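## Task

Get exactly one small part (block, cylinder or plug) into every pocket of the turntable's trays. Parts may be released into a chute in the lid from just over its rim. A pocket sits beneath a chute only briefly: each press of the green button turns the table a quarter turn counter-clockwise as seen from above, and a pocket passes under every chute 3.8 s after the press. Presses register only while the table is at rest (white glowing edge strips mean it is turning) and only if the button is held down briefly, then released before pressing again. Only 6 quarter turns are available. The table must be at rest when finished. Arm feet (metres) and facing (degrees counter-clockwise from +x): arm1 x=+0.63 y=+0.13 z=+0.79 facing -137; arm2 x=+0.05 y=+0.63 z=+0.73 facing -50; arm3 x=-0.63 y=-0.05 z=+0.73 facing +47; arm4 x=+0.07 y=-0.63 z=+0.77 facing +131. Finish with all grippers open and the arms clear; anything held in place only by a robot does not count.

## Robot and tools

Setup: four identical i2rt Big YAM arms, arm1 to arm4, each with six revolute joints, a two-finger gripper and a wrist camera that, with joints 1 and 6 at zero and the hand level, rides above the hand looking toward the fingertips. Reach is roughly 1.0 m from the joint1 axis. Two fixed room cameras exist: cam_corner and cam_top. Something may occasionally nudge a loose object. Knocking anything out of the work area fails the job; a hard squeeze between two arms fails it and ends the run, and a hard collision may too. Arm-on-arm contact is never reported in the state. Arms do not wait for one another.

Frame: one shared scene frame, origin on the floor, +z up. The hand point is midway between the fingertips; its z axis runs along the fingers and the fingers open along its y axis. Foot positions are given in the task; foot poses are not printed.

execute_actions(actions, cameras): actions is a list holding one action or nothing (empty list = just report state and images). An action is an object keyed by arm name; each arm gets {"joints": {...}} with absolute joint targets (not offsets), all in one action, every listed motion starting at once. Keys and ranges: joint1_rad -2.879 to 2.879 (rotation about the foot, positive counter-clockwise from above, 0 = the foot's facing direction); joint2_rad 0 to 3.141 (shoulder, 0 = upper arm pointing back roughly level, increasing lifts it up then forward); joint3_rad 0 to 3.019 (elbow, 0 = folded, increasing opens); joint4_rad -1.692 to 1.57 (hand pitch, positive tips fingers up); joint5_rad -1.57 to 1.57 (sideways swing, positive to the arm's right); joint6_rad -2.094 to 2.094 (roll, positive clockwise viewed from behind the hand); gripper_m 0 to 0.093, fingertip gap in metres. Done tolerances: ±0.045, ±0.14, ±0.09, ±0.055, ±0.03, ±0.035 rad and ±0.003 m. Any unknown key or out-of-range number rejects the whole call and nothing moves. Joints or arms left out may still be driving toward earlier targets. Joints travel at different speeds, so the hand can sweep a wide path between postures. cameras: list of camera names (arm1_cam_wrist ... arm4_cam_wrist, cam_corner, cam_top, or all); omitted/null/all gives every camera, [] gives none. Images are taken when the call ends; the pictures line lists their order.

wait(seconds): 0 to 10; commands nothing, the scene keeps running, and it returns the same report as an empty action.

zoom_image(camera, region): region [x0, y0, x1, y1] in pixels of that camera's latest full image, top-left origin, no bigger than 504 by 504.

read_manual(section): only "licences"; moves nothing. finished_scene(scene): 1 or 2, ends that scene permanently and reports success; the goal must be met and stable at that moment. Replying with no tool call ends all remaining scenes.

Reading results: joint_status tells how each commanded motion finished. off_target = stopped short and may still push. contact_stop or time_out = the joint now holds where it stopped; a timed-out joint may keep a target near its position (within 0.375, 0.375, 0.113, 0.225, 0.075, 0.3 rad for joints 1 to 6) and keep pushing, listed under on_its_own; sending the reported position relieves it. "joint command not followed" (often with a cause line) means a self/inter-arm clearance check blocked that arm's joint targets, though its gripper target still runs; blocked joints read not_followed and may be retried automatically with later actions. The check can be too late and ignores fingers, gripper housings and wrist cameras. on_its_own covers anything not commanded in this call; "held at" is the held target, not the actual position. Tiny target changes may not move a joint. A stop in one call cancels the later execute_actions, wait and finished_scene calls in the same reply.

Joint torques are listed per arm joint in joint order, raw drive output with per-unit offset, scale and noise; nonzero even in free air.

Hazards: the arm does not stop on contact and can press very hard. Sustained pushing or holding a load heats motors; MOTOR HOT appears at 85 °C, and at 100 °C the arm and its gripper go limp (OVER-TEMPERATURE FAULT, keys read limit_stop_at_motor_heat; resend targets afterwards). Loaded joints sag. Drops, slips, slams and hard pushes are penalised. Gripper force is roughly 50 to 62 N per pad, less on some units.

Shorter robot motion is better. Heat partly carries into scene 2.

Cameras: calibration given in OpenCV conventions (wrist cameras fisheye 616x616; room cameras pinhole+radial 896x504), T_world_to_cam mapping scene frame to camera frame; actual values can differ by a couple of degrees and millimetres, and wrist poses also inherit joint-reading errors.

Each tool is called after ">>>" as name(argument=value, ...) on one line, values as JSON.

## Session

>>> execute_actions(actions=[])

Scene clock: 0.00 s.
Joint torques (N m, as the arm reports them, + toward a larger angle): no reading
arm1.joint_positions: joint1_rad=+0.307 joint2_rad=+0.447 joint3_rad=+1.452 joint4_rad=-1.527 joint5_rad=+0.017 joint6_rad=+0.006 gripper_m=+0.095
arm1.joint_status: not commanded
arm1.hand: x=+0.5675 y=+0.0297 z=+1.3441 quat_wxyz=(-0.251, -0.748, -0.430, +0.439) (m; scene frame)
arm2.joint_positions: joint1_rad=+0.185 joint2_rad=+0.441 joint3_rad=+1.456 joint4_rad=-1.519 joint5_rad=-0.012 joint6_rad=-0.014 gripper_m=+0.094
arm2.joint_status: not commanded
arm2.hand: x=+0.1546 y=+0.5501 z=+1.2888 quat_wxyz=(-0.474, -0.283, -0.816, +0.171) (m; scene frame)
arm3.joint_positions: joint1_rad=+0.286 joint2_rad=+0.435 joint3_rad=+1.465 joint4_rad=-1.533 joint5_rad=-0.004 joint6_rad=+0.004 gripper_m=+0.094
arm3.joint_status: not commanded
arm3.hand: x=-0.5781 y=+0.0556 z=+1.2882 quat_wxyz=(-0.435, +0.448, -0.733, -0.269) (m; scene frame)
arm4.joint_positions: joint1_rad=-0.734 joint2_rad=+0.439 joint3_rad=+1.477 joint4_rad=-1.525 joint5_rad=-0.008 joint6_rad=-0.005 gripper_m=+0.094
arm4.joint_status: not commanded
arm4.hand: x=+0.0697 y=-0.5074 z=+1.3364 quat_wxyz=(-0.367, +0.605, -0.609, -0.359) (m; scene frame)
pictures: arm1_cam_wrist, arm2_cam_wrist, arm3_cam_wrist, arm4_cam_wrist, cam_corner, cam_top
Images, in order (width x height): arm1_cam_wrist 616x616, arm2_cam_wrist 616x616, arm3_cam_wrist 616x616, arm4_cam_wrist 616x616, cam_corner 896x504, cam_top 896x504.

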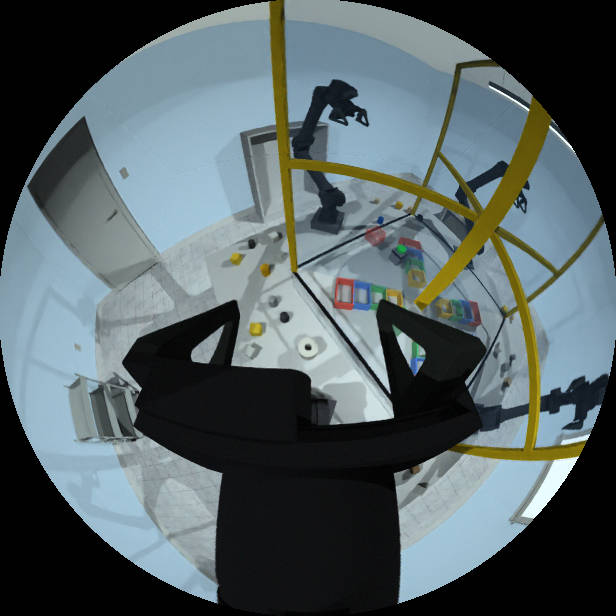

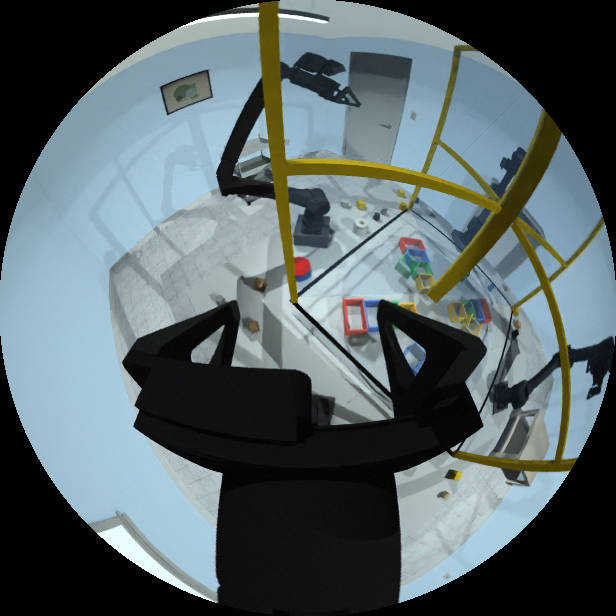

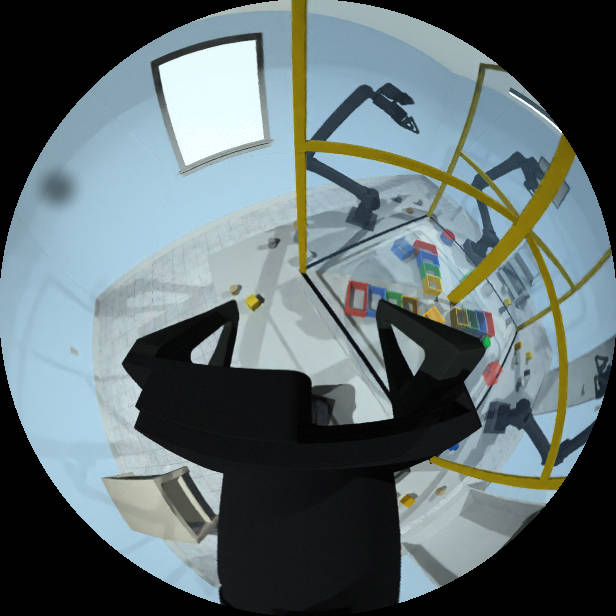

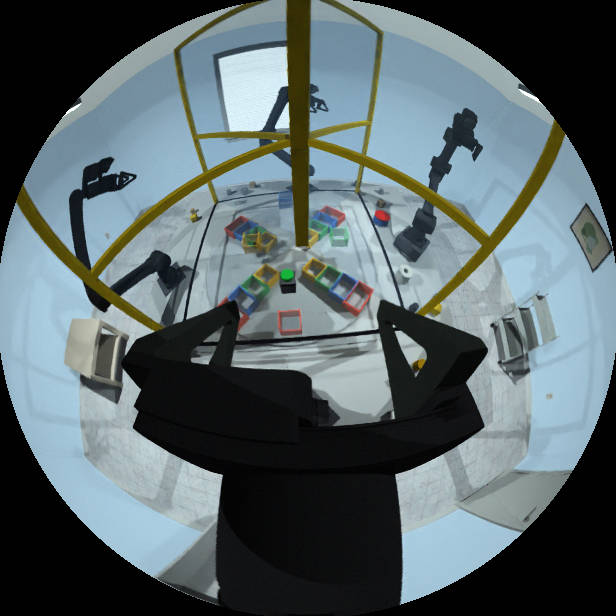

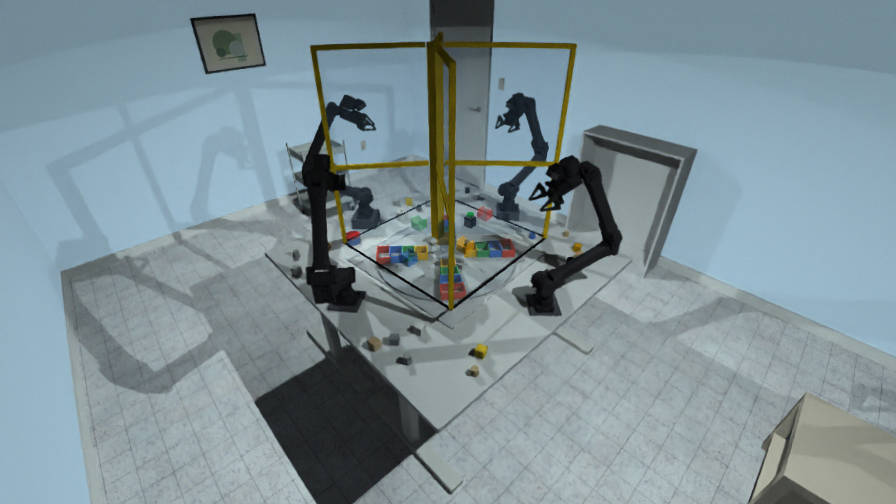

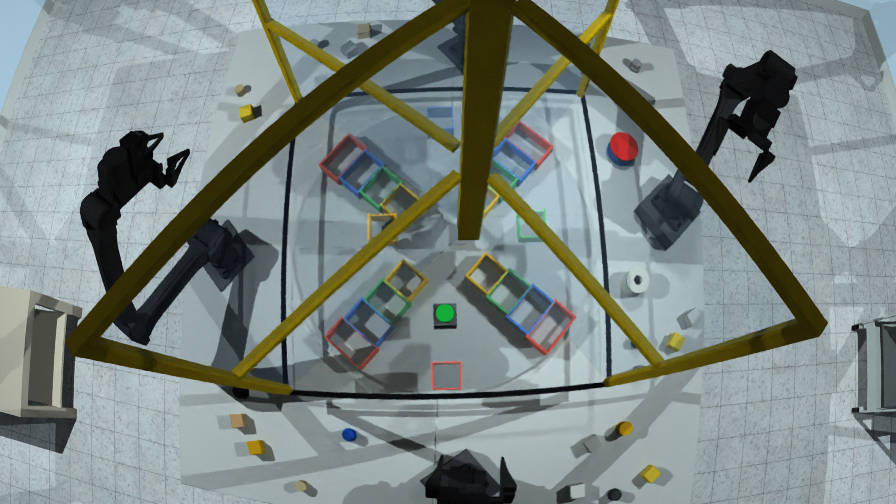

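>>> zoom_image(camera="cam_top", region=[170, 250, 470, 504])

>>> zoom_image(camera="cam_top", region=[430, 250, 730, 504])

>>> zoom_image(camera="cam_top", region=[200, 0, 700, 260])

>>> zoom_image(camera="cam_corner", region=[250, 150, 650, 400])

Region (170, 250, 470, 504) of cam_top's 896x504 image, scaled by 1.680, with more detail than that image has; it fills the top 427 rows of this view, and the rest is white.

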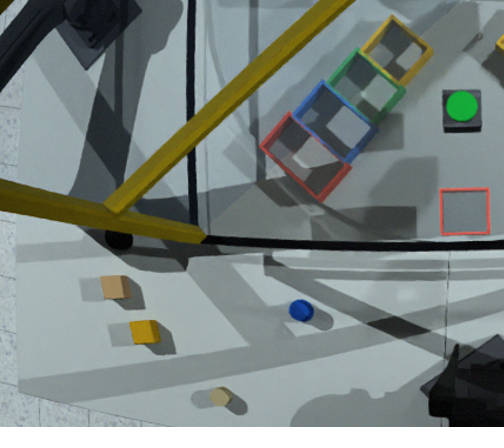

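Region (430, 250, 730, 504) of cam_top's 896x504 image, scaled by 1.680, with more detail than that image has; it fills the top 427 rows of this view, and the rest is white.

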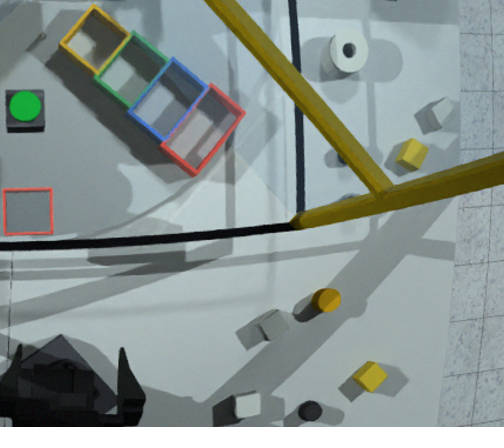

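Region (200, 0, 700, 260) of cam_top's 896x504 image, scaled by 1.008, with more detail than that image has; it fills the top 262 rows of this view, and the rest is white.

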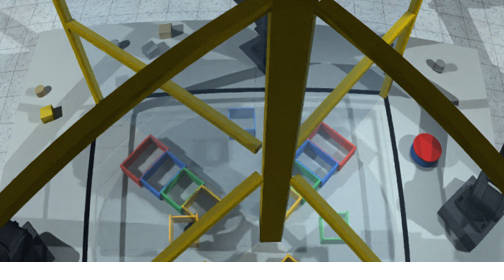

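Region (250, 150, 650, 400) of cam_corner's 896x504 image, scaled by 1.260, with more detail than that image has; it fills the top 315 rows of this view, and the rest is white.

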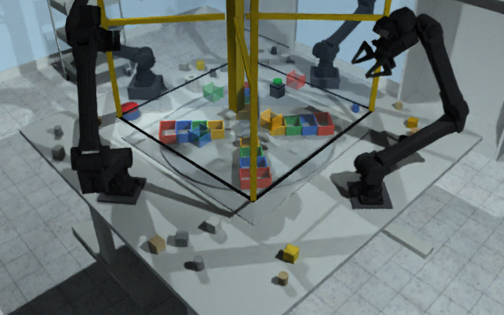

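>>> execute_actions(actions=[{"arm1":{"joints":{"joint1_rad":0.855,"joint3_rad":1.0}},"arm2":{"joints":{"joint1_rad":-2.38,"joint3_rad":1.1}},"arm3":{"joints":{"joint1_rad":0.781,"joint3_rad":1.33}},"arm4":{"joints":{"joint1_rad":0.412,"joint3_rad":0.9}}}], cameras=[])

>>> execute_actions(actions=[{"arm1":{"joints":{"joint2_rad":1.415,"joint3_rad":0.842,"joint4_rad":-0.998}},"arm2":{"joints":{"joint2_rad":1.423,"joint3_rad":1.026,"joint4_rad":-1.174}},"arm3":{"joints":{"joint2_rad":1.684,"joint3_rad":1.332,"joint4_rad":-1.219}},"arm4":{"joints":{"joint2_rad":1.338,"joint3_rad":0.826,"joint4_rad":-1.059}}}])

Scene clock: 71.20 s.
Joint torques (N m, as the arm reports them, + toward a larger angle): arm1=[0.06 3.63 9.57 1.5  0.12 0.11] | arm2=[ 0.15  1.77  8.55  1.45  0.13 -0.01] | arm3=[ 2.35  4.76  6.51  2.2  -0.04  0.02] | arm4=[ 1.31  1.22  7.85  1.28  0.1  -0.09]
arm1.joint_positions: joint1_rad=+0.844 joint2_rad=+0.450 joint3_rad=+0.991 joint4_rad=-1.527 joint5_rad=+0.017 joint6_rad=+0.006 gripper_m=+0.095
arm1.joint_status: all done
arm1.hand: x=+0.6331 y=-0.0367 z=+1.1371 quat_wxyz=(-0.203, -0.670, -0.682, +0.211) (m; scene frame)
arm2.joint_positions: joint1_rad=-2.374 joint2_rad=+0.440 joint3_rad=+1.102 joint4_rad=-1.519 joint5_rad=-0.012 joint6_rad=-0.014 gripper_m=+0.094
arm2.joint_status: all done
arm2.hand: x=-0.1143 y=+0.6455 z=+1.1350 quat_wxyz=(+0.016, -0.934, +0.041, +0.354) (m; scene frame)
arm3.joint_positions: joint1_rad=+0.771 joint2_rad=+0.439 joint3_rad=+1.325 joint4_rad=-1.533 joint5_rad=-0.004 joint6_rad=+0.004 gripper_m=+0.094
arm3.joint_status: all done
arm3.hand: x=-0.6338 y=+0.0954 z=+1.2282 quat_wxyz=(-0.314, +0.636, -0.628, -0.319) (m; scene frame)
arm4.joint_positions: joint1_rad=+0.408 joint2_rad=+0.445 joint3_rad=+0.897 joint4_rad=-1.525 joint5_rad=-0.008 joint6_rad=-0.005 gripper_m=+0.094
arm4.joint_status: all done
arm4.hand: x=-0.0840 y=-0.5552 z=+1.0747 quat_wxyz=(-0.049, +0.947, -0.212, -0.238) (m; scene frame)
pictures: none
No camera images: the call's "cameras" was empty. Leave "cameras" out to get every camera's image.

Scene clock: 72.93 s.
Joint torques (N m, as the arm reports them, + toward a larger angle): arm1=[  0.09 -10.45   8.38   0.86   0.12   0.11] | arm2=[-0.07 -9.25  8.91  0.38  0.14 -0.03] | arm3=[  2.21 -16.41   8.01   1.02  -0.01   0.01] | arm4=[ 0.66 -8.79  6.64  0.64  0.11 -0.12]
arm1.joint_positions: joint1_rad=+0.844 joint2_rad=+1.416 joint3_rad=+0.835 joint4_rad=-1.013 joint5_rad=+0.017 joint6_rad=+0.006 gripper_m=+0.095
arm1.joint_status: all done
arm1.hand: x=+0.6362 y=-0.2107 z=+0.8511 quat_wxyz=(+0.012, -0.700, -0.714, +0.004) (m; scene frame)
arm2.joint_positions: joint1_rad=-2.374 joint2_rad=+1.414 joint3_rad=+1.027 joint4_rad=-1.180 joint5_rad=-0.012 joint6_rad=-0.014 gripper_m=+0.094
arm2.joint_status: all done
arm2.hand: x=-0.3298 y=+0.6691 z=+0.8600 quat_wxyz=(-0.005, -0.999, +0.047, +0.007) (m; scene frame)
arm3.joint_positions: joint1_rad=+0.771 joint2_rad=+1.690 joint3_rad=+1.325 joint4_rad=-1.229 joint5_rad=-0.004 joint6_rad=+0.004 gripper_m=+0.094
arm3.joint_status: all done
arm3.hand: x=-0.6366 y=+0.4370 z=+0.8457 quat_wxyz=(+0.007, +0.710, -0.704, +0.007) (m; scene frame)
arm4.joint_positions: joint1_rad=+0.408 joint2_rad=+1.343 joint3_rad=+0.825 joint4_rad=-1.073 joint5_rad=-0.008 joint6_rad=-0.005 gripper_m=+0.094
arm4.joint_status: all done
arm4.hand: x=-0.2264 y=-0.4877 z=+0.8478 quat_wxyz=(+0.008, +0.976, -0.219, +0.012) (m; scene frame)
pictures: arm1_cam_wrist, arm2_cam_wrist, arm3_cam_wrist, arm4_cam_wrist, cam_corner, cam_top
camera_calibration (this result's frames):
arm1_cam_wrist: T_world_to_cam=[[-0.999185, -0.0100939, 0.0390826, 0.595394], [0.015516, 0.797795, 0.602729, -0.352661], [-0.0372638, 0.602844, -0.796988, 0.951012], [0, 0, 0, 1]] pos_world=[0.635819, -0.285951, 0.947235]
arm2_cam_wrist: T_world_to_cam=[[0.106141, 0.994149, -0.0200495, -0.608907], [0.815433, -0.0754863, 0.573908, -0.170389], [0.569036, -0.0772643, -0.818674, 1.06723], [0, 0, 0, 1]] pos_world=[-0.403722, 0.674941, 0.959294]
arm3_cam_wrist: T_world_to_cam=[[0.999849, 0.0118287, 0.0127048, 0.621058], [0.00179582, -0.798447, 0.602062, -0.152266], [0.0172658, -0.601949, -0.798348, 1.07677], [0, 0, 0, 1]] pos_world=[-0.639282, 0.519238, 0.943421]
arm4_cam_wrist: T_world_to_cam=[[0.439435, 0.898274, 0.00103898, 0.53215], [0.709907, -0.347994, 0.612317, -0.523501], [0.55039, -0.268336, -0.790612, 0.787128], [0, 0, 0, 1]] pos_world=[-0.295435, -0.448977, 0.942309]
Images, in order (width x height): arm1_cam_wrist 616x616, arm2_cam_wrist 616x616, arm3_cam_wrist 616x616, arm4_cam_wrist 616x616, cam_corner 896x504, cam_top 896x504.

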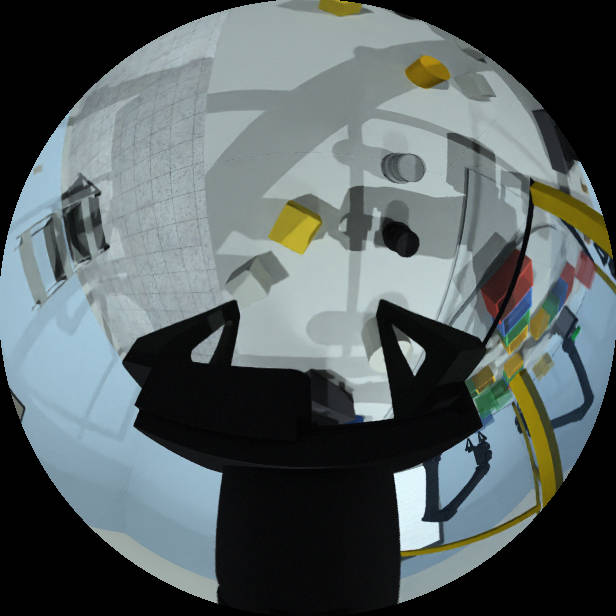

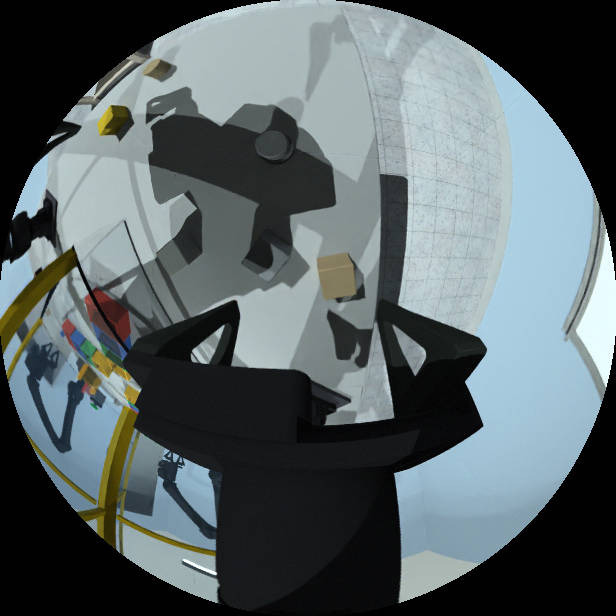

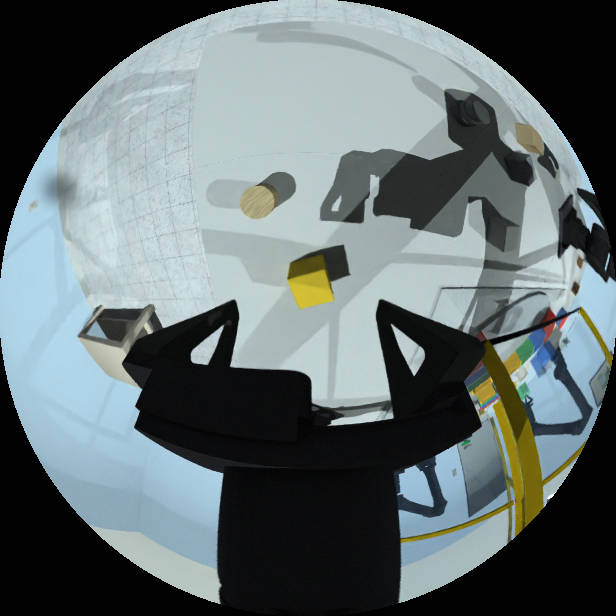

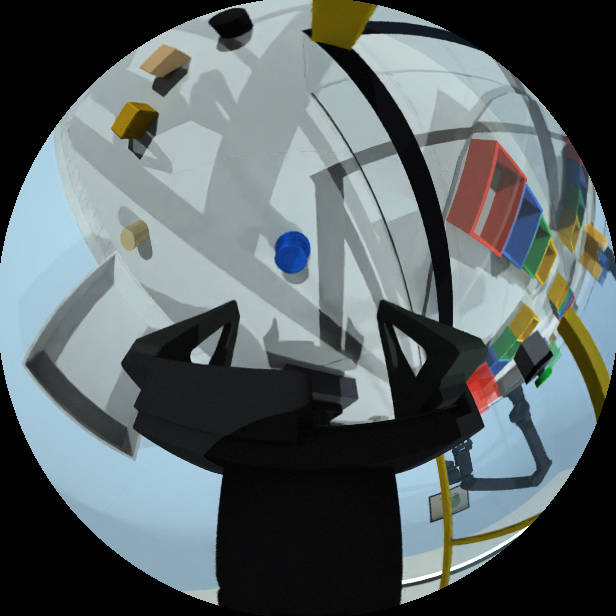

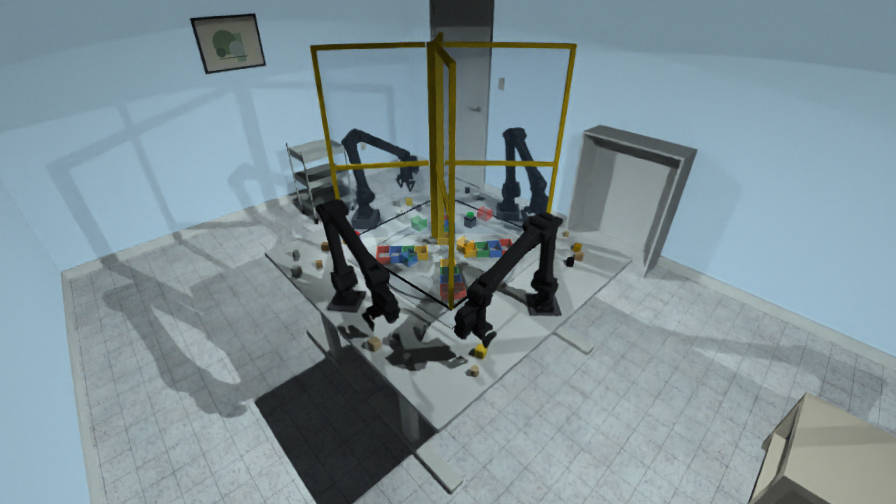

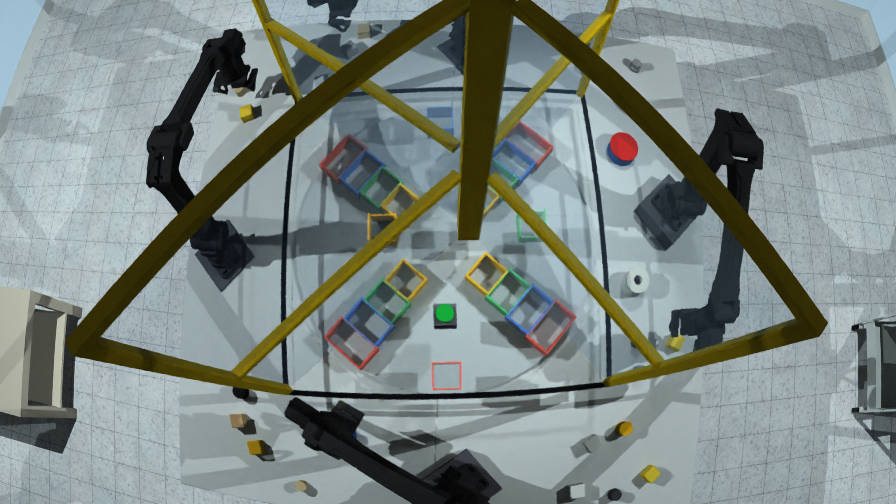

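>>> execute_actions(actions=[{"arm1":{"joints":{"joint1_rad":0.828,"joint2_rad":1.676,"joint3_rad":0.826,"joint4_rad":-0.721,"joint6_rad":0.45}},"arm2":{"joints":{"joint1_rad":-2.44,"joint2_rad":1.524,"joint3_rad":0.831,"joint4_rad":-0.877,"joint6_rad":-0.12,"gripper_m":0.075}},"arm3":{"joints":{"joint1_rad":0.75,"joint2_rad":1.771,"joint3_rad":1.172,"joint4_rad":-0.972,"joint6_rad":-0.25}},"arm4":{"joints":{"joint1_rad":0.437,"joint2_rad":1.529,"joint3_rad":0.71,"joint4_rad":-0.752}}}], cameras=["arm1_cam_wrist","arm2_cam_wrist","arm3_cam_wrist","arm4_cam_wrist"])

Scene clock: 103.60 s.
Joint torques (N m, as the arm reports them, + toward a larger angle): arm1=[ -1.91 -13.98   6.84   0.89   0.16   0.26] | arm2=[  0.8  -10.05   8.17   0.56   0.13  -0.21] | arm3=[  0.57 -17.01   7.34   1.13  -0.04  -0.12] | arm4=[  1.48 -10.65   5.51   0.66   0.1   -0.09]
arm1.joint_positions: joint1_rad=+0.842 joint2_rad=+1.688 joint3_rad=+0.819 joint4_rad=-0.736 joint5_rad=+0.017 joint6_rad=+0.436 gripper_m=+0.095
arm1.joint_status: all done
arm1.hand: x=+0.6355 y=-0.2389 z=+0.7526 quat_wxyz=(+0.016, -0.837, -0.547, +0.003) (m; scene frame)
arm2.joint_positions: joint1_rad=-2.442 joint2_rad=+1.528 joint3_rad=+0.823 joint4_rad=-0.886 joint5_rad=-0.012 joint6_rad=-0.106 gripper_m=+0.075
arm2.joint_status: all done
arm2.hand: x=-0.3029 y=+0.6909 z=+0.7532 quat_wxyz=(-0.006, -0.999, +0.034, -0.004) (m; scene frame)
arm3.joint_positions: joint1_rad=+0.762 joint2_rad=+1.783 joint3_rad=+1.158 joint4_rad=-0.987 joint5_rad=-0.004 joint6_rad=-0.241 gripper_m=+0.094
arm3.joint_status: all done
arm3.hand: x=-0.6319 y=+0.4202 z=+0.7468 quat_wxyz=(+0.014, +0.788, -0.616, +0.011) (m; scene frame)
arm4.joint_positions: joint1_rad=+0.432 joint2_rad=+1.546 joint3_rad=+0.701 joint4_rad=-0.766 joint5_rad=-0.008 joint6_rad=-0.005 gripper_m=+0.094
arm4.joint_status: all done
arm4.hand: x=-0.2243 y=-0.4977 z=+0.7475 quat_wxyz=(+0.010, +0.978, -0.208, +0.022) (m; scene frame)
pictures: arm1_cam_wrist, arm2_cam_wrist, arm3_cam_wrist, arm4_cam_wrist
camera_calibration (this result's frames):
arm1_cam_wrist: T_world_to_cam=[[-0.910811, 0.410138, 0.0470163, 0.636477], [0.353104, 0.71498, 0.603424, -0.505623], [0.213871, 0.566207, -0.796033, 0.72042], [0, 0, 0, 1]] pos_world=[0.60417, -0.30744, 0.848658]
arm2_cam_wrist: T_world_to_cam=[[0.0819399, 0.996403, -0.0216145, -0.643293], [0.804296, -0.0533035, 0.591833, -0.161617], [0.588552, -0.0658791, -0.805771, 0.954537], [0, 0, 0, 1]] pos_world=[-0.379095, 0.695248, 0.850884]
arm3_cam_wrist: T_world_to_cam=[[0.969502, 0.245048, 0.00411011, 0.507061], [0.190861, -0.765424, 0.614572, -0.00987255], [0.153746, -0.595044, -0.78885, 1.06384], [0, 0, 0, 1]] pos_world=[-0.653274, 0.50122, 0.843194]
arm4_cam_wrist: T_world_to_cam=[[0.417644, 0.90861, 0.00100633, 0.540597], [0.706745, -0.325552, 0.628114, -0.468392], [0.571039, -0.261617, -0.77812, 0.702564], [0, 0, 0, 1]] pos_world=[-0.295934, -0.459875, 0.84034]
Images, in order (width x height): arm1_cam_wrist 616x616, arm2_cam_wrist 616x616, arm3_cam_wrist 616x616, arm4_cam_wrist 616x616.

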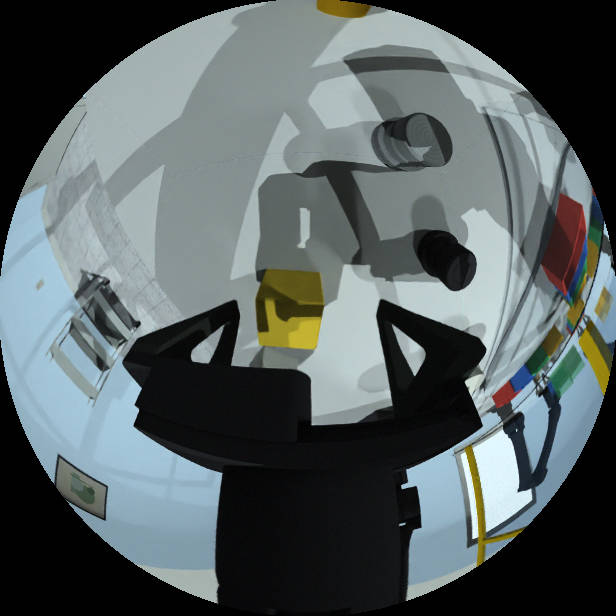

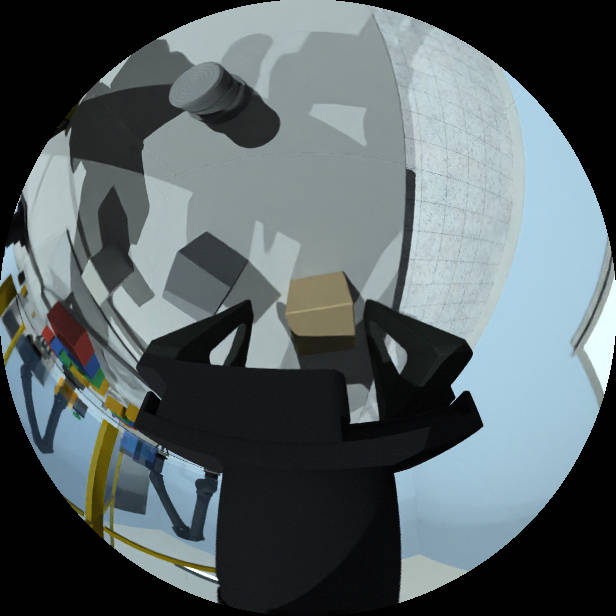

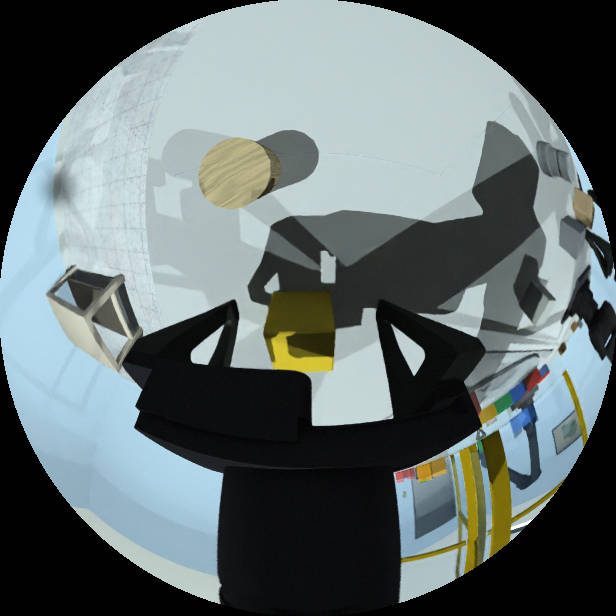

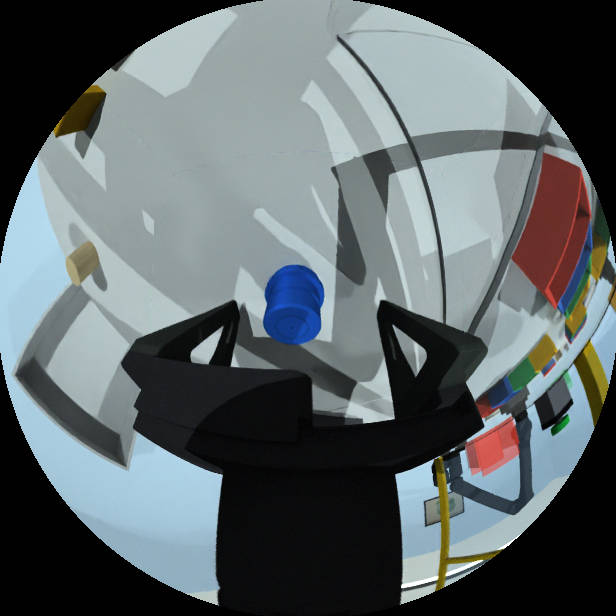

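>>> execute_actions(actions=[{"arm1":{"joints":{"gripper_m":0.015}},"arm2":{"joints":{"gripper_m":0.015}},"arm3":{"joints":{"gripper_m":0.015}},"arm4":{"joints":{"gripper_m":0.015}}}], cameras=[])

>>> execute_actions(actions=[{"arm1":{"joints":{"joint2_rad":0.99,"joint3_rad":1.15,"joint4_rad":-1.6,"joint6_rad":0}},"arm2":{"joints":{"joint2_rad":0.99,"joint3_rad":1.15,"joint4_rad":-1.6,"joint6_rad":0}},"arm3":{"joints":{"joint2_rad":0.99,"joint3_rad":1.15,"joint4_rad":-1.6,"joint6_rad":0}},"arm4":{"joints":{"joint2_rad":0.99,"joint3_rad":1.15,"joint4_rad":-1.6}}}], cameras=[])

>>> execute_actions(actions=[{"arm1":{"joints":{"joint1_rad":-0.506}},"arm2":{"joints":{"joint1_rad":-0.923}},"arm3":{"joints":{"joint1_rad":-0.719}},"arm4":{"joints":{"joint1_rad":-0.529}}}])

Scene clock: 117.33 s.
Joint torques (N m, as the arm reports them, + toward a larger angle): arm1=[ -2.03 -14.06   6.83   0.86   0.15   0.23] | arm2=[  0.71 -10.22   8.18   0.57   0.13  -0.18] | arm3=[  0.51 -16.44   7.36   1.11  -0.05  -0.07] | arm4=[  0.91 -10.64   5.61   0.66   0.14  -0.08]
arm1.joint_positions: joint1_rad=+0.841 joint2_rad=+1.688 joint3_rad=+0.819 joint4_rad=-0.735 joint5_rad=+0.017 joint6_rad=+0.437 gripper_m=+0.039
arm1.joint_status: gripper_m off_target (ended at +0.039, target +0.015)
arm1.hand: x=+0.6353 y=-0.2391 z=+0.7526 quat_wxyz=(+0.016, -0.837, -0.547, +0.003) (m; scene frame)
arm2.joint_positions: joint1_rad=-2.442 joint2_rad=+1.528 joint3_rad=+0.823 joint4_rad=-0.886 joint5_rad=-0.012 joint6_rad=-0.107 gripper_m=+0.040
arm2.joint_status: gripper_m off_target (ended at +0.040, target +0.015)
arm2.hand: x=-0.3029 y=+0.6909 z=+0.7532 quat_wxyz=(-0.006, -0.999, +0.034, -0.004) (m; scene frame)
arm3.joint_positions: joint1_rad=+0.762 joint2_rad=+1.783 joint3_rad=+1.158 joint4_rad=-0.986 joint5_rad=-0.004 joint6_rad=-0.241 gripper_m=+0.039
arm3.joint_status: gripper_m off_target (ended at +0.039, target +0.015)
arm3.hand: x=-0.6319 y=+0.4204 z=+0.7468 quat_wxyz=(+0.014, +0.788, -0.615, +0.011) (m; scene frame)
arm4.joint_positions: joint1_rad=+0.432 joint2_rad=+1.546 joint3_rad=+0.701 joint4_rad=-0.765 joint5_rad=-0.008 joint6_rad=-0.005 gripper_m=+0.027
arm4.joint_status: gripper_m off_target (ended at +0.027, target +0.015)
arm4.hand: x=-0.2245 y=-0.4978 z=+0.7475 quat_wxyz=(+0.011, +0.978, -0.208, +0.021) (m; scene frame)
pictures: none
No camera images: the call's "cameras" was empty. Leave "cameras" out to get every camera's image.

Scene clock: 118.83 s.
Joint torques (N m, as the arm reports them, + toward a larger angle): arm1=[-1.97 -4.08 10.17 -0.03  0.11 -0.02] | arm2=[ 0.66 -3.71 11.23  0.13  0.16  0.14] | arm3=[ 0.34 -4.28  8.48  0.38 -0.04  0.12] | arm4=[ 0.6  -5.71  9.69 -0.14  0.14 -0.1 ]
arm1.joint_positions: joint1_rad=+0.841 joint2_rad=+0.985 joint3_rad=+1.139 joint4_rad=-1.587 joint5_rad=+0.017 joint6_rad=+0.013 gripper_m=+0.039
arm1.joint_status: all done
arm1.hand: x=+0.6348 y=-0.1440 z=+1.0893 quat_wxyz=(-0.046, -0.702, -0.708, +0.059) (m; scene frame)
arm2.joint_positions: joint1_rad=-2.442 joint2_rad=+0.979 joint3_rad=+1.133 joint4_rad=-1.593 joint5_rad=-0.012 joint6_rad=-0.014 gripper_m=+0.040
arm2.joint_status: all done
arm2.hand: x=-0.2187 y=+0.6758 z=+1.0315 quat_wxyz=(+0.001, -0.994, +0.080, +0.072) (m; scene frame)
arm3.joint_positions: joint1_rad=+0.762 joint2_rad=+0.985 joint3_rad=+1.143 joint4_rad=-1.589 joint5_rad=-0.004 joint6_rad=-0.009 gripper_m=+0.039
arm3.joint_status: all done
arm3.hand: x=-0.6323 y=+0.2315 z=+1.0290 quat_wxyz=(-0.052, +0.710, -0.701, -0.051) (m; scene frame)
arm4.joint_positions: joint1_rad=+0.432 joint2_rad=+0.991 joint3_rad=+1.124 joint4_rad=-1.588 joint5_rad=-0.008 joint6_rad=-0.005 gripper_m=+0.027
arm4.joint_status: all done
arm4.hand: x=-0.1842 y=-0.5148 z=+1.0591 quat_wxyz=(-0.006, +0.977, -0.207, -0.054) (m; scene frame)
pictures: none
No camera images: the call's "cameras" was empty. Leave "cameras" out to get every camera's image.

Scene clock: 120.60 s.
Joint torques (N m, as the arm reports them, + toward a larger angle): arm1=[-1.32 -4.31 10.28 -0.05  0.1  -0.01] | arm2=[ 0.84 -4.13 11.18  0.17  0.16  0.13] | arm3=[ 0.91 -4.39  8.48  0.26 -0.08  0.1 ] | arm4=[ 0.18 -5.04  9.66 -0.17  0.14 -0.07]
arm1.joint_positions: joint1_rad=-0.498 joint2_rad=+0.987 joint3_rad=+1.139 joint4_rad=-1.587 joint5_rad=+0.017 joint6_rad=+0.011 gripper_m=+0.039
arm1.joint_status: all done
arm1.hand: x=+0.3591 y=+0.0687 z=+1.0877 quat_wxyz=(-0.006, -0.990, -0.120, +0.071) (m; scene frame)
arm2.joint_positions: joint1_rad=-0.926 joint2_rad=+0.979 joint3_rad=+1.133 joint4_rad=-1.593 joint5_rad=-0.013 joint6_rad=-0.012 gripper_m=+0.040
arm2.joint_status: all done
arm2.hand: x=-0.0072 y=+0.3592 z=+1.0284 quat_wxyz=(-0.041, -0.778, -0.625, +0.051) (m; scene frame)
arm3.joint_positions: joint1_rad=-0.712 joint2_rad=+0.991 joint3_rad=+1.143 joint4_rad=-1.589 joint5_rad=-0.003 joint6_rad=-0.008 gripper_m=+0.039
arm3.joint_status: all done
arm3.hand: x=-0.3509 y=-0.0208 z=+1.0270 quat_wxyz=(-0.069, +0.054, -0.996, -0.007) (m; scene frame)
arm4.joint_positions: joint1_rad=-0.527 joint2_rad=+0.991 joint3_rad=+1.124 joint4_rad=-1.588 joint5_rad=-0.008 joint6_rad=-0.005 gripper_m=+0.027
arm4.joint_status: all done
arm4.hand: x=+0.0168 y=-0.3551 z=+1.0592 quat_wxyz=(-0.033, +0.771, -0.634, -0.043) (m; scene frame)
pictures: arm1_cam_wrist, arm2_cam_wrist, arm3_cam_wrist, arm4_cam_wrist, cam_corner, cam_top
camera_calibration (this result's frames):
arm1_cam_wrist: T_world_to_cam=[[-0.225878, 0.973949, 0.0200755, -0.0124985], [0.860233, 0.18975, 0.473279, -0.834681], [0.457141, 0.124173, -0.880684, 0.907168], [0, 0, 0, 1]] pos_world=[0.300494, 0.0579076, 1.19422]
arm2_cam_wrist: T_world_to_cam=[[-0.973975, 0.22638, -0.0111926, -0.0728453], [0.194235, 0.859087, 0.473542, -0.790473], [0.116816, 0.459044, -0.8807, 0.865499], [0, 0, 0, 1]] pos_world=[-0.018516, 0.298273, 1.13575]
arm3_cam_wrist: T_world_to_cam=[[0.109847, -0.99393, 0.00608576, 0.0120678], [-0.877645, -0.0941182, 0.469979, -0.785778], [-0.466553, -0.0569671, -0.882657, 0.869141], [0, 0, 0, 1]] pos_world=[-0.285459, -0.012449, 1.13638]
arm4_cam_wrist: T_world_to_cam=[[0.983744, 0.179456, 0.00664809, 0.0356118], [0.152168, -0.852675, 0.499791, -0.830126], [0.095359, -0.490654, -0.866121, 0.864639], [0, 0, 0, 1]] pos_world=[0.00883492, -0.289979, 1.16353]
Images, in order (width x height): arm1_cam_wrist 616x616, arm2_cam_wrist 616x616, arm3_cam_wrist 616x616, arm4_cam_wrist 616x616, cam_corner 896x504, cam_top 896x504.

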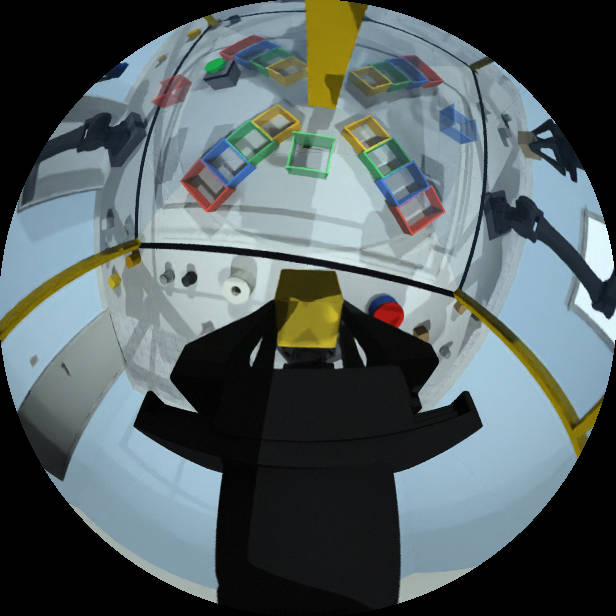

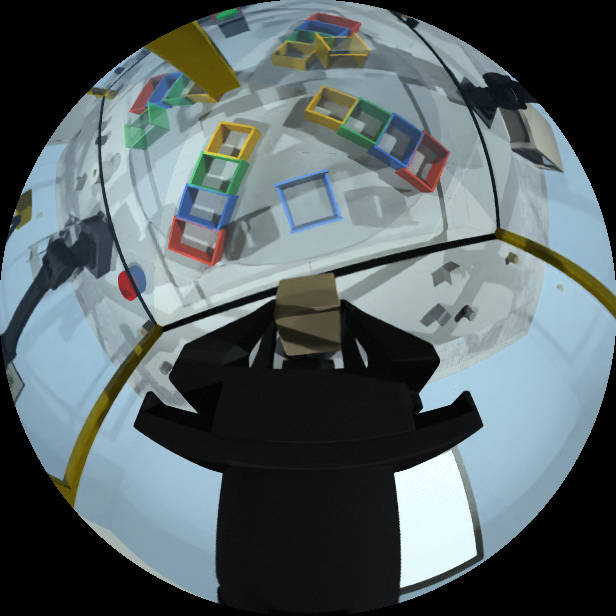

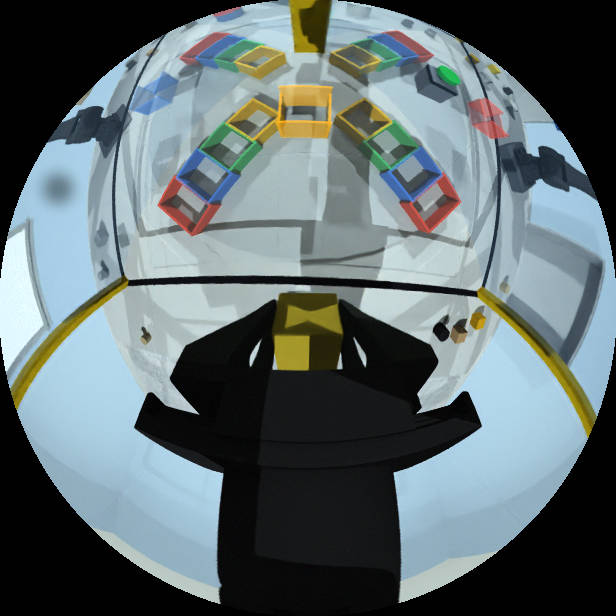

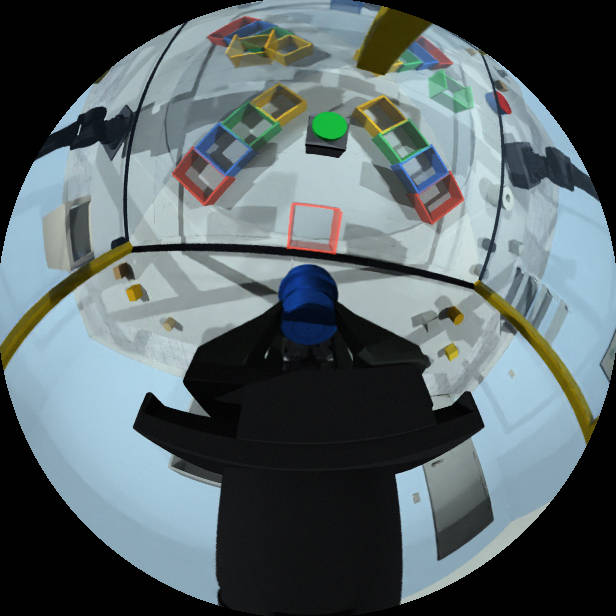

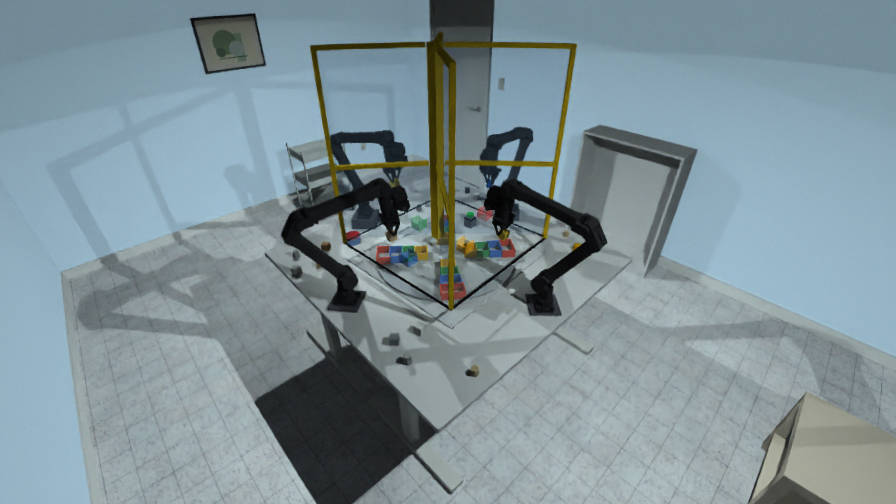

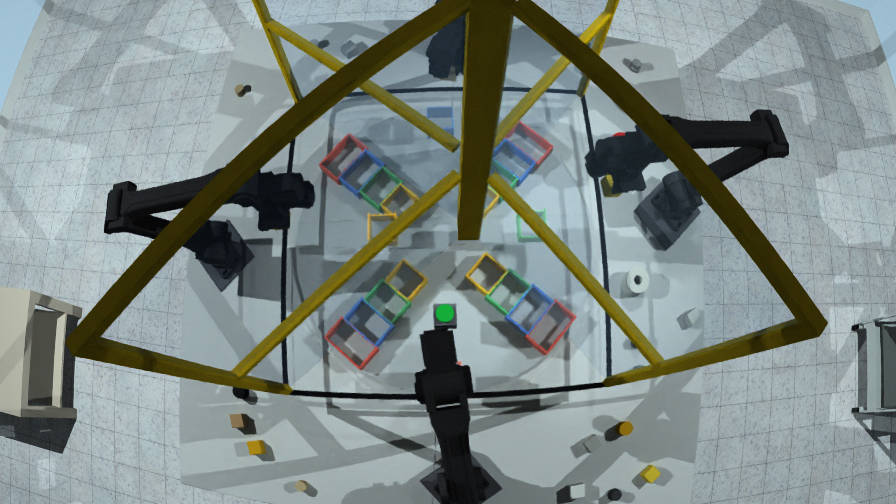

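>>> execute_actions(actions=[{"arm1":{"joints":{"joint1_rad":-0.54,"joint2_rad":1.468,"joint3_rad":1.252,"joint4_rad":-1.355}},"arm2":{"joints":{"joint1_rad":-0.91,"joint2_rad":1.247,"joint3_rad":1.196,"joint4_rad":-1.52}},"arm3":{"joints":{"joint2_rad":1.569,"joint3_rad":1.524,"joint4_rad":-1.526}},"arm4":{"joints":{"joint1_rad":-0.588,"joint2_rad":1.175,"joint3_rad":1.046,"joint4_rad":-1.442}}}])

Scene clock: 140.23 s.
Joint torques (N m, as the arm reports them, + toward a larger angle): arm1=[ -1.52 -14.7   11.22   0.63   0.1    0.  ] | arm2=[ 1.3  -9.42 13.42  0.22  0.17  0.11] | arm3=[  1.24 -16.19  11.11   0.61  -0.08   0.09] | arm4=[ 0.46 -8.46  8.29  0.53  0.16 -0.1 ]
arm1.joint_positions: joint1_rad=-0.529 joint2_rad=+1.486 joint3_rad=+1.223 joint4_rad=-1.366 joint5_rad=+0.017 joint6_rad=+0.011 gripper_m=+0.039
arm1.joint_status: all done
arm1.hand: x=+0.2284 y=+0.0465 z=+0.9594 quat_wxyz=(+0.006, -0.994, -0.106, -0.025) (m; scene frame)
arm2.joint_positions: joint1_rad=-0.920 joint2_rad=+1.262 joint3_rad=+1.151 joint4_rad=-1.525 joint5_rad=-0.013 joint6_rad=-0.012 gripper_m=+0.040
arm2.joint_status: all done
arm2.hand: x=-0.0192 y=+0.3025 z=+0.9550 quat_wxyz=(+0.020, -0.778, -0.628, -0.026) (m; scene frame)
arm3.joint_positions: joint1_rad=-0.712 joint2_rad=+1.581 joint3_rad=+1.474 joint4_rad=-1.533 joint5_rad=-0.003 joint6_rad=-0.008 gripper_m=+0.039
arm3.joint_status: all done
arm3.hand: x=-0.1767 y=-0.0029 z=+0.9514 quat_wxyz=(+0.033, +0.054, -0.998, -0.002) (m; scene frame)
arm4.joint_positions: joint1_rad=-0.586 joint2_rad=+1.189 joint3_rad=+1.036 joint4_rad=-1.453 joint5_rad=-0.008 joint6_rad=-0.005 gripper_m=+0.027
arm4.joint_status: all done
arm4.hand: x=+0.0291 y=-0.3189 z=+0.9715 quat_wxyz=(+0.015, +0.753, -0.658, +0.015) (m; scene frame)
pictures: arm1_cam_wrist, arm2_cam_wrist, arm3_cam_wrist, arm4_cam_wrist, cam_corner, cam_top
camera_calibration (this result's frames):
arm1_cam_wrist: T_world_to_cam=[[-0.20145, 0.979191, 0.0245402, -0.0280195], [0.760534, 0.140579, 0.633897, -0.78632], [0.617257, 0.146362, -0.773028, 0.715789], [0, 0, 0, 1]] pos_world=[0.150553, 0.0332119, 1.05246]
arm2_cam_wrist: T_world_to_cam=[[-0.974375, 0.224656, -0.0111039, -0.0720825], [0.166293, 0.752727, 0.636985, -0.829073], [0.151461, 0.618815, -0.770797, 0.675667], [0, 0, 0, 1]] pos_world=[-0.0347033, 0.222146, 1.04811]
arm3_cam_wrist: T_world_to_cam=[[0.111878, -0.993714, 0.00390386, 0.0136464], [-0.765283, -0.0836527, 0.638235, -0.735876], [-0.633897, -0.0743921, -0.769831, 0.74774], [0, 0, 0, 1]] pos_world=[-0.0906903, 0.00762852, 1.04524]
arm4_cam_wrist: T_world_to_cam=[[0.992563, 0.121457, 0.00821429, -0.00266034], [0.0897991, -0.776066, 0.624226, -0.851918], [0.0821916, -0.618846, -0.781201, 0.682294], [0, 0, 0, 1]] pos_world=[0.0230632, -0.238587, 1.06482]
Images, in order (width x height): arm1_cam_wrist 616x616, arm2_cam_wrist 616x616, arm3_cam_wrist 616x616, arm4_cam_wrist 616x616, cam_corner 896x504, cam_top 896x504.

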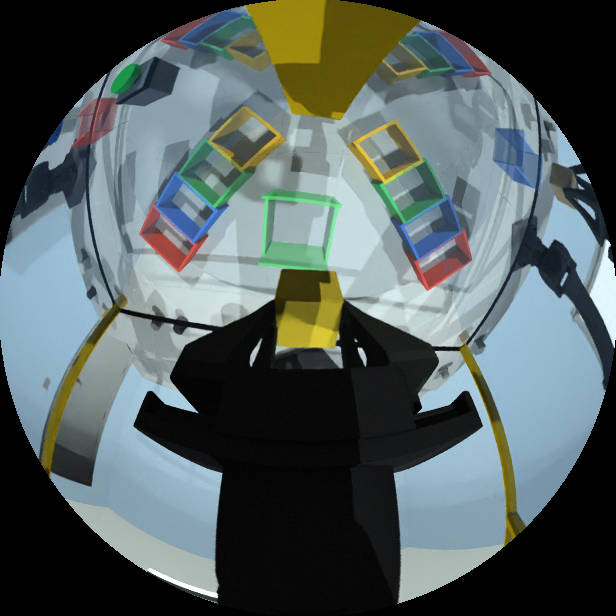

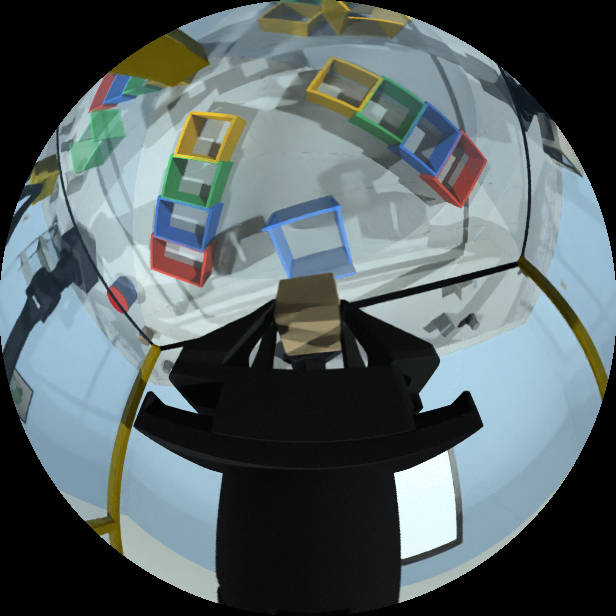

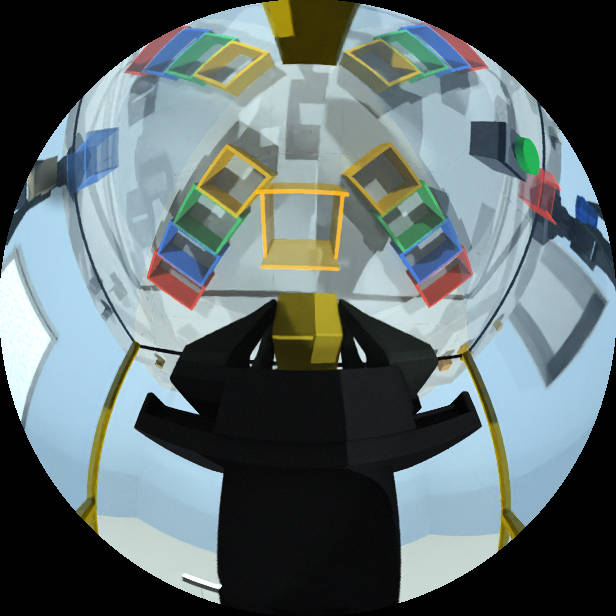

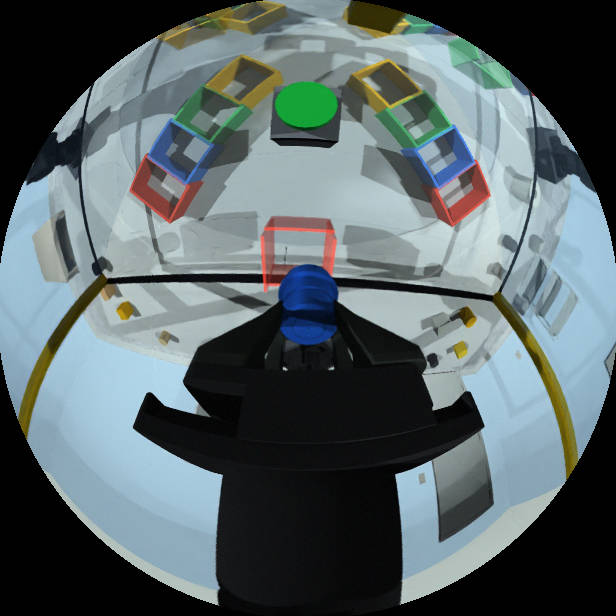

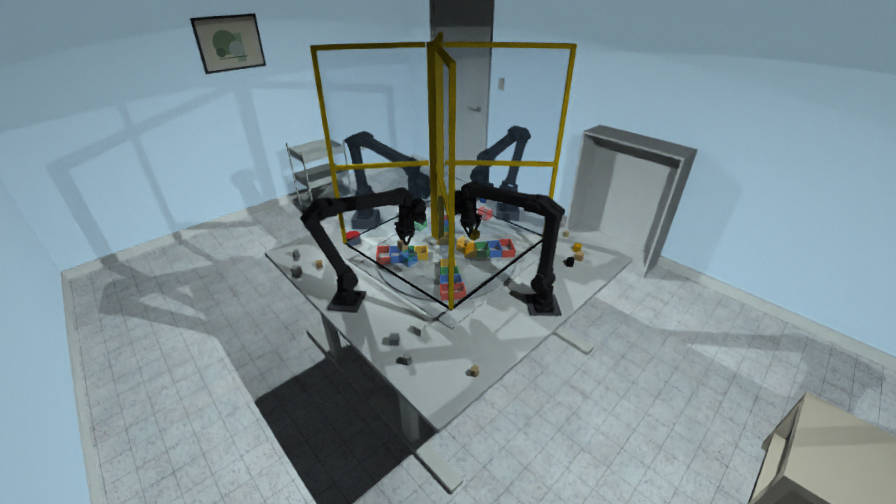

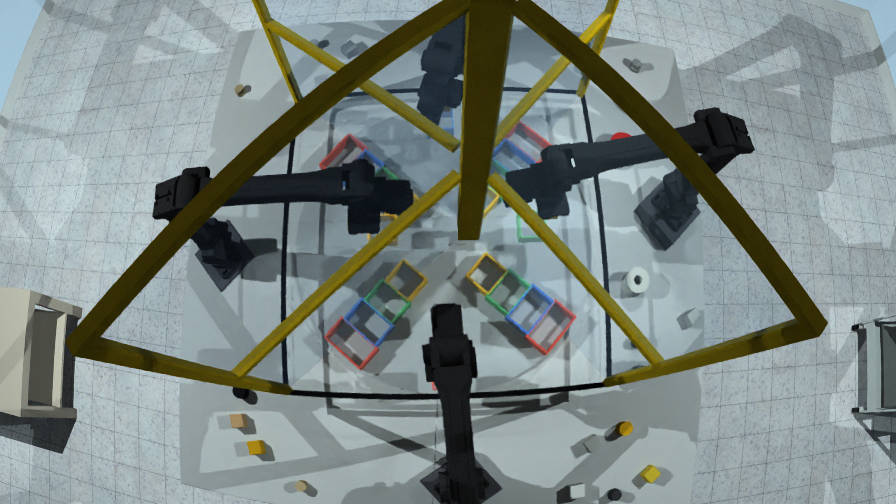

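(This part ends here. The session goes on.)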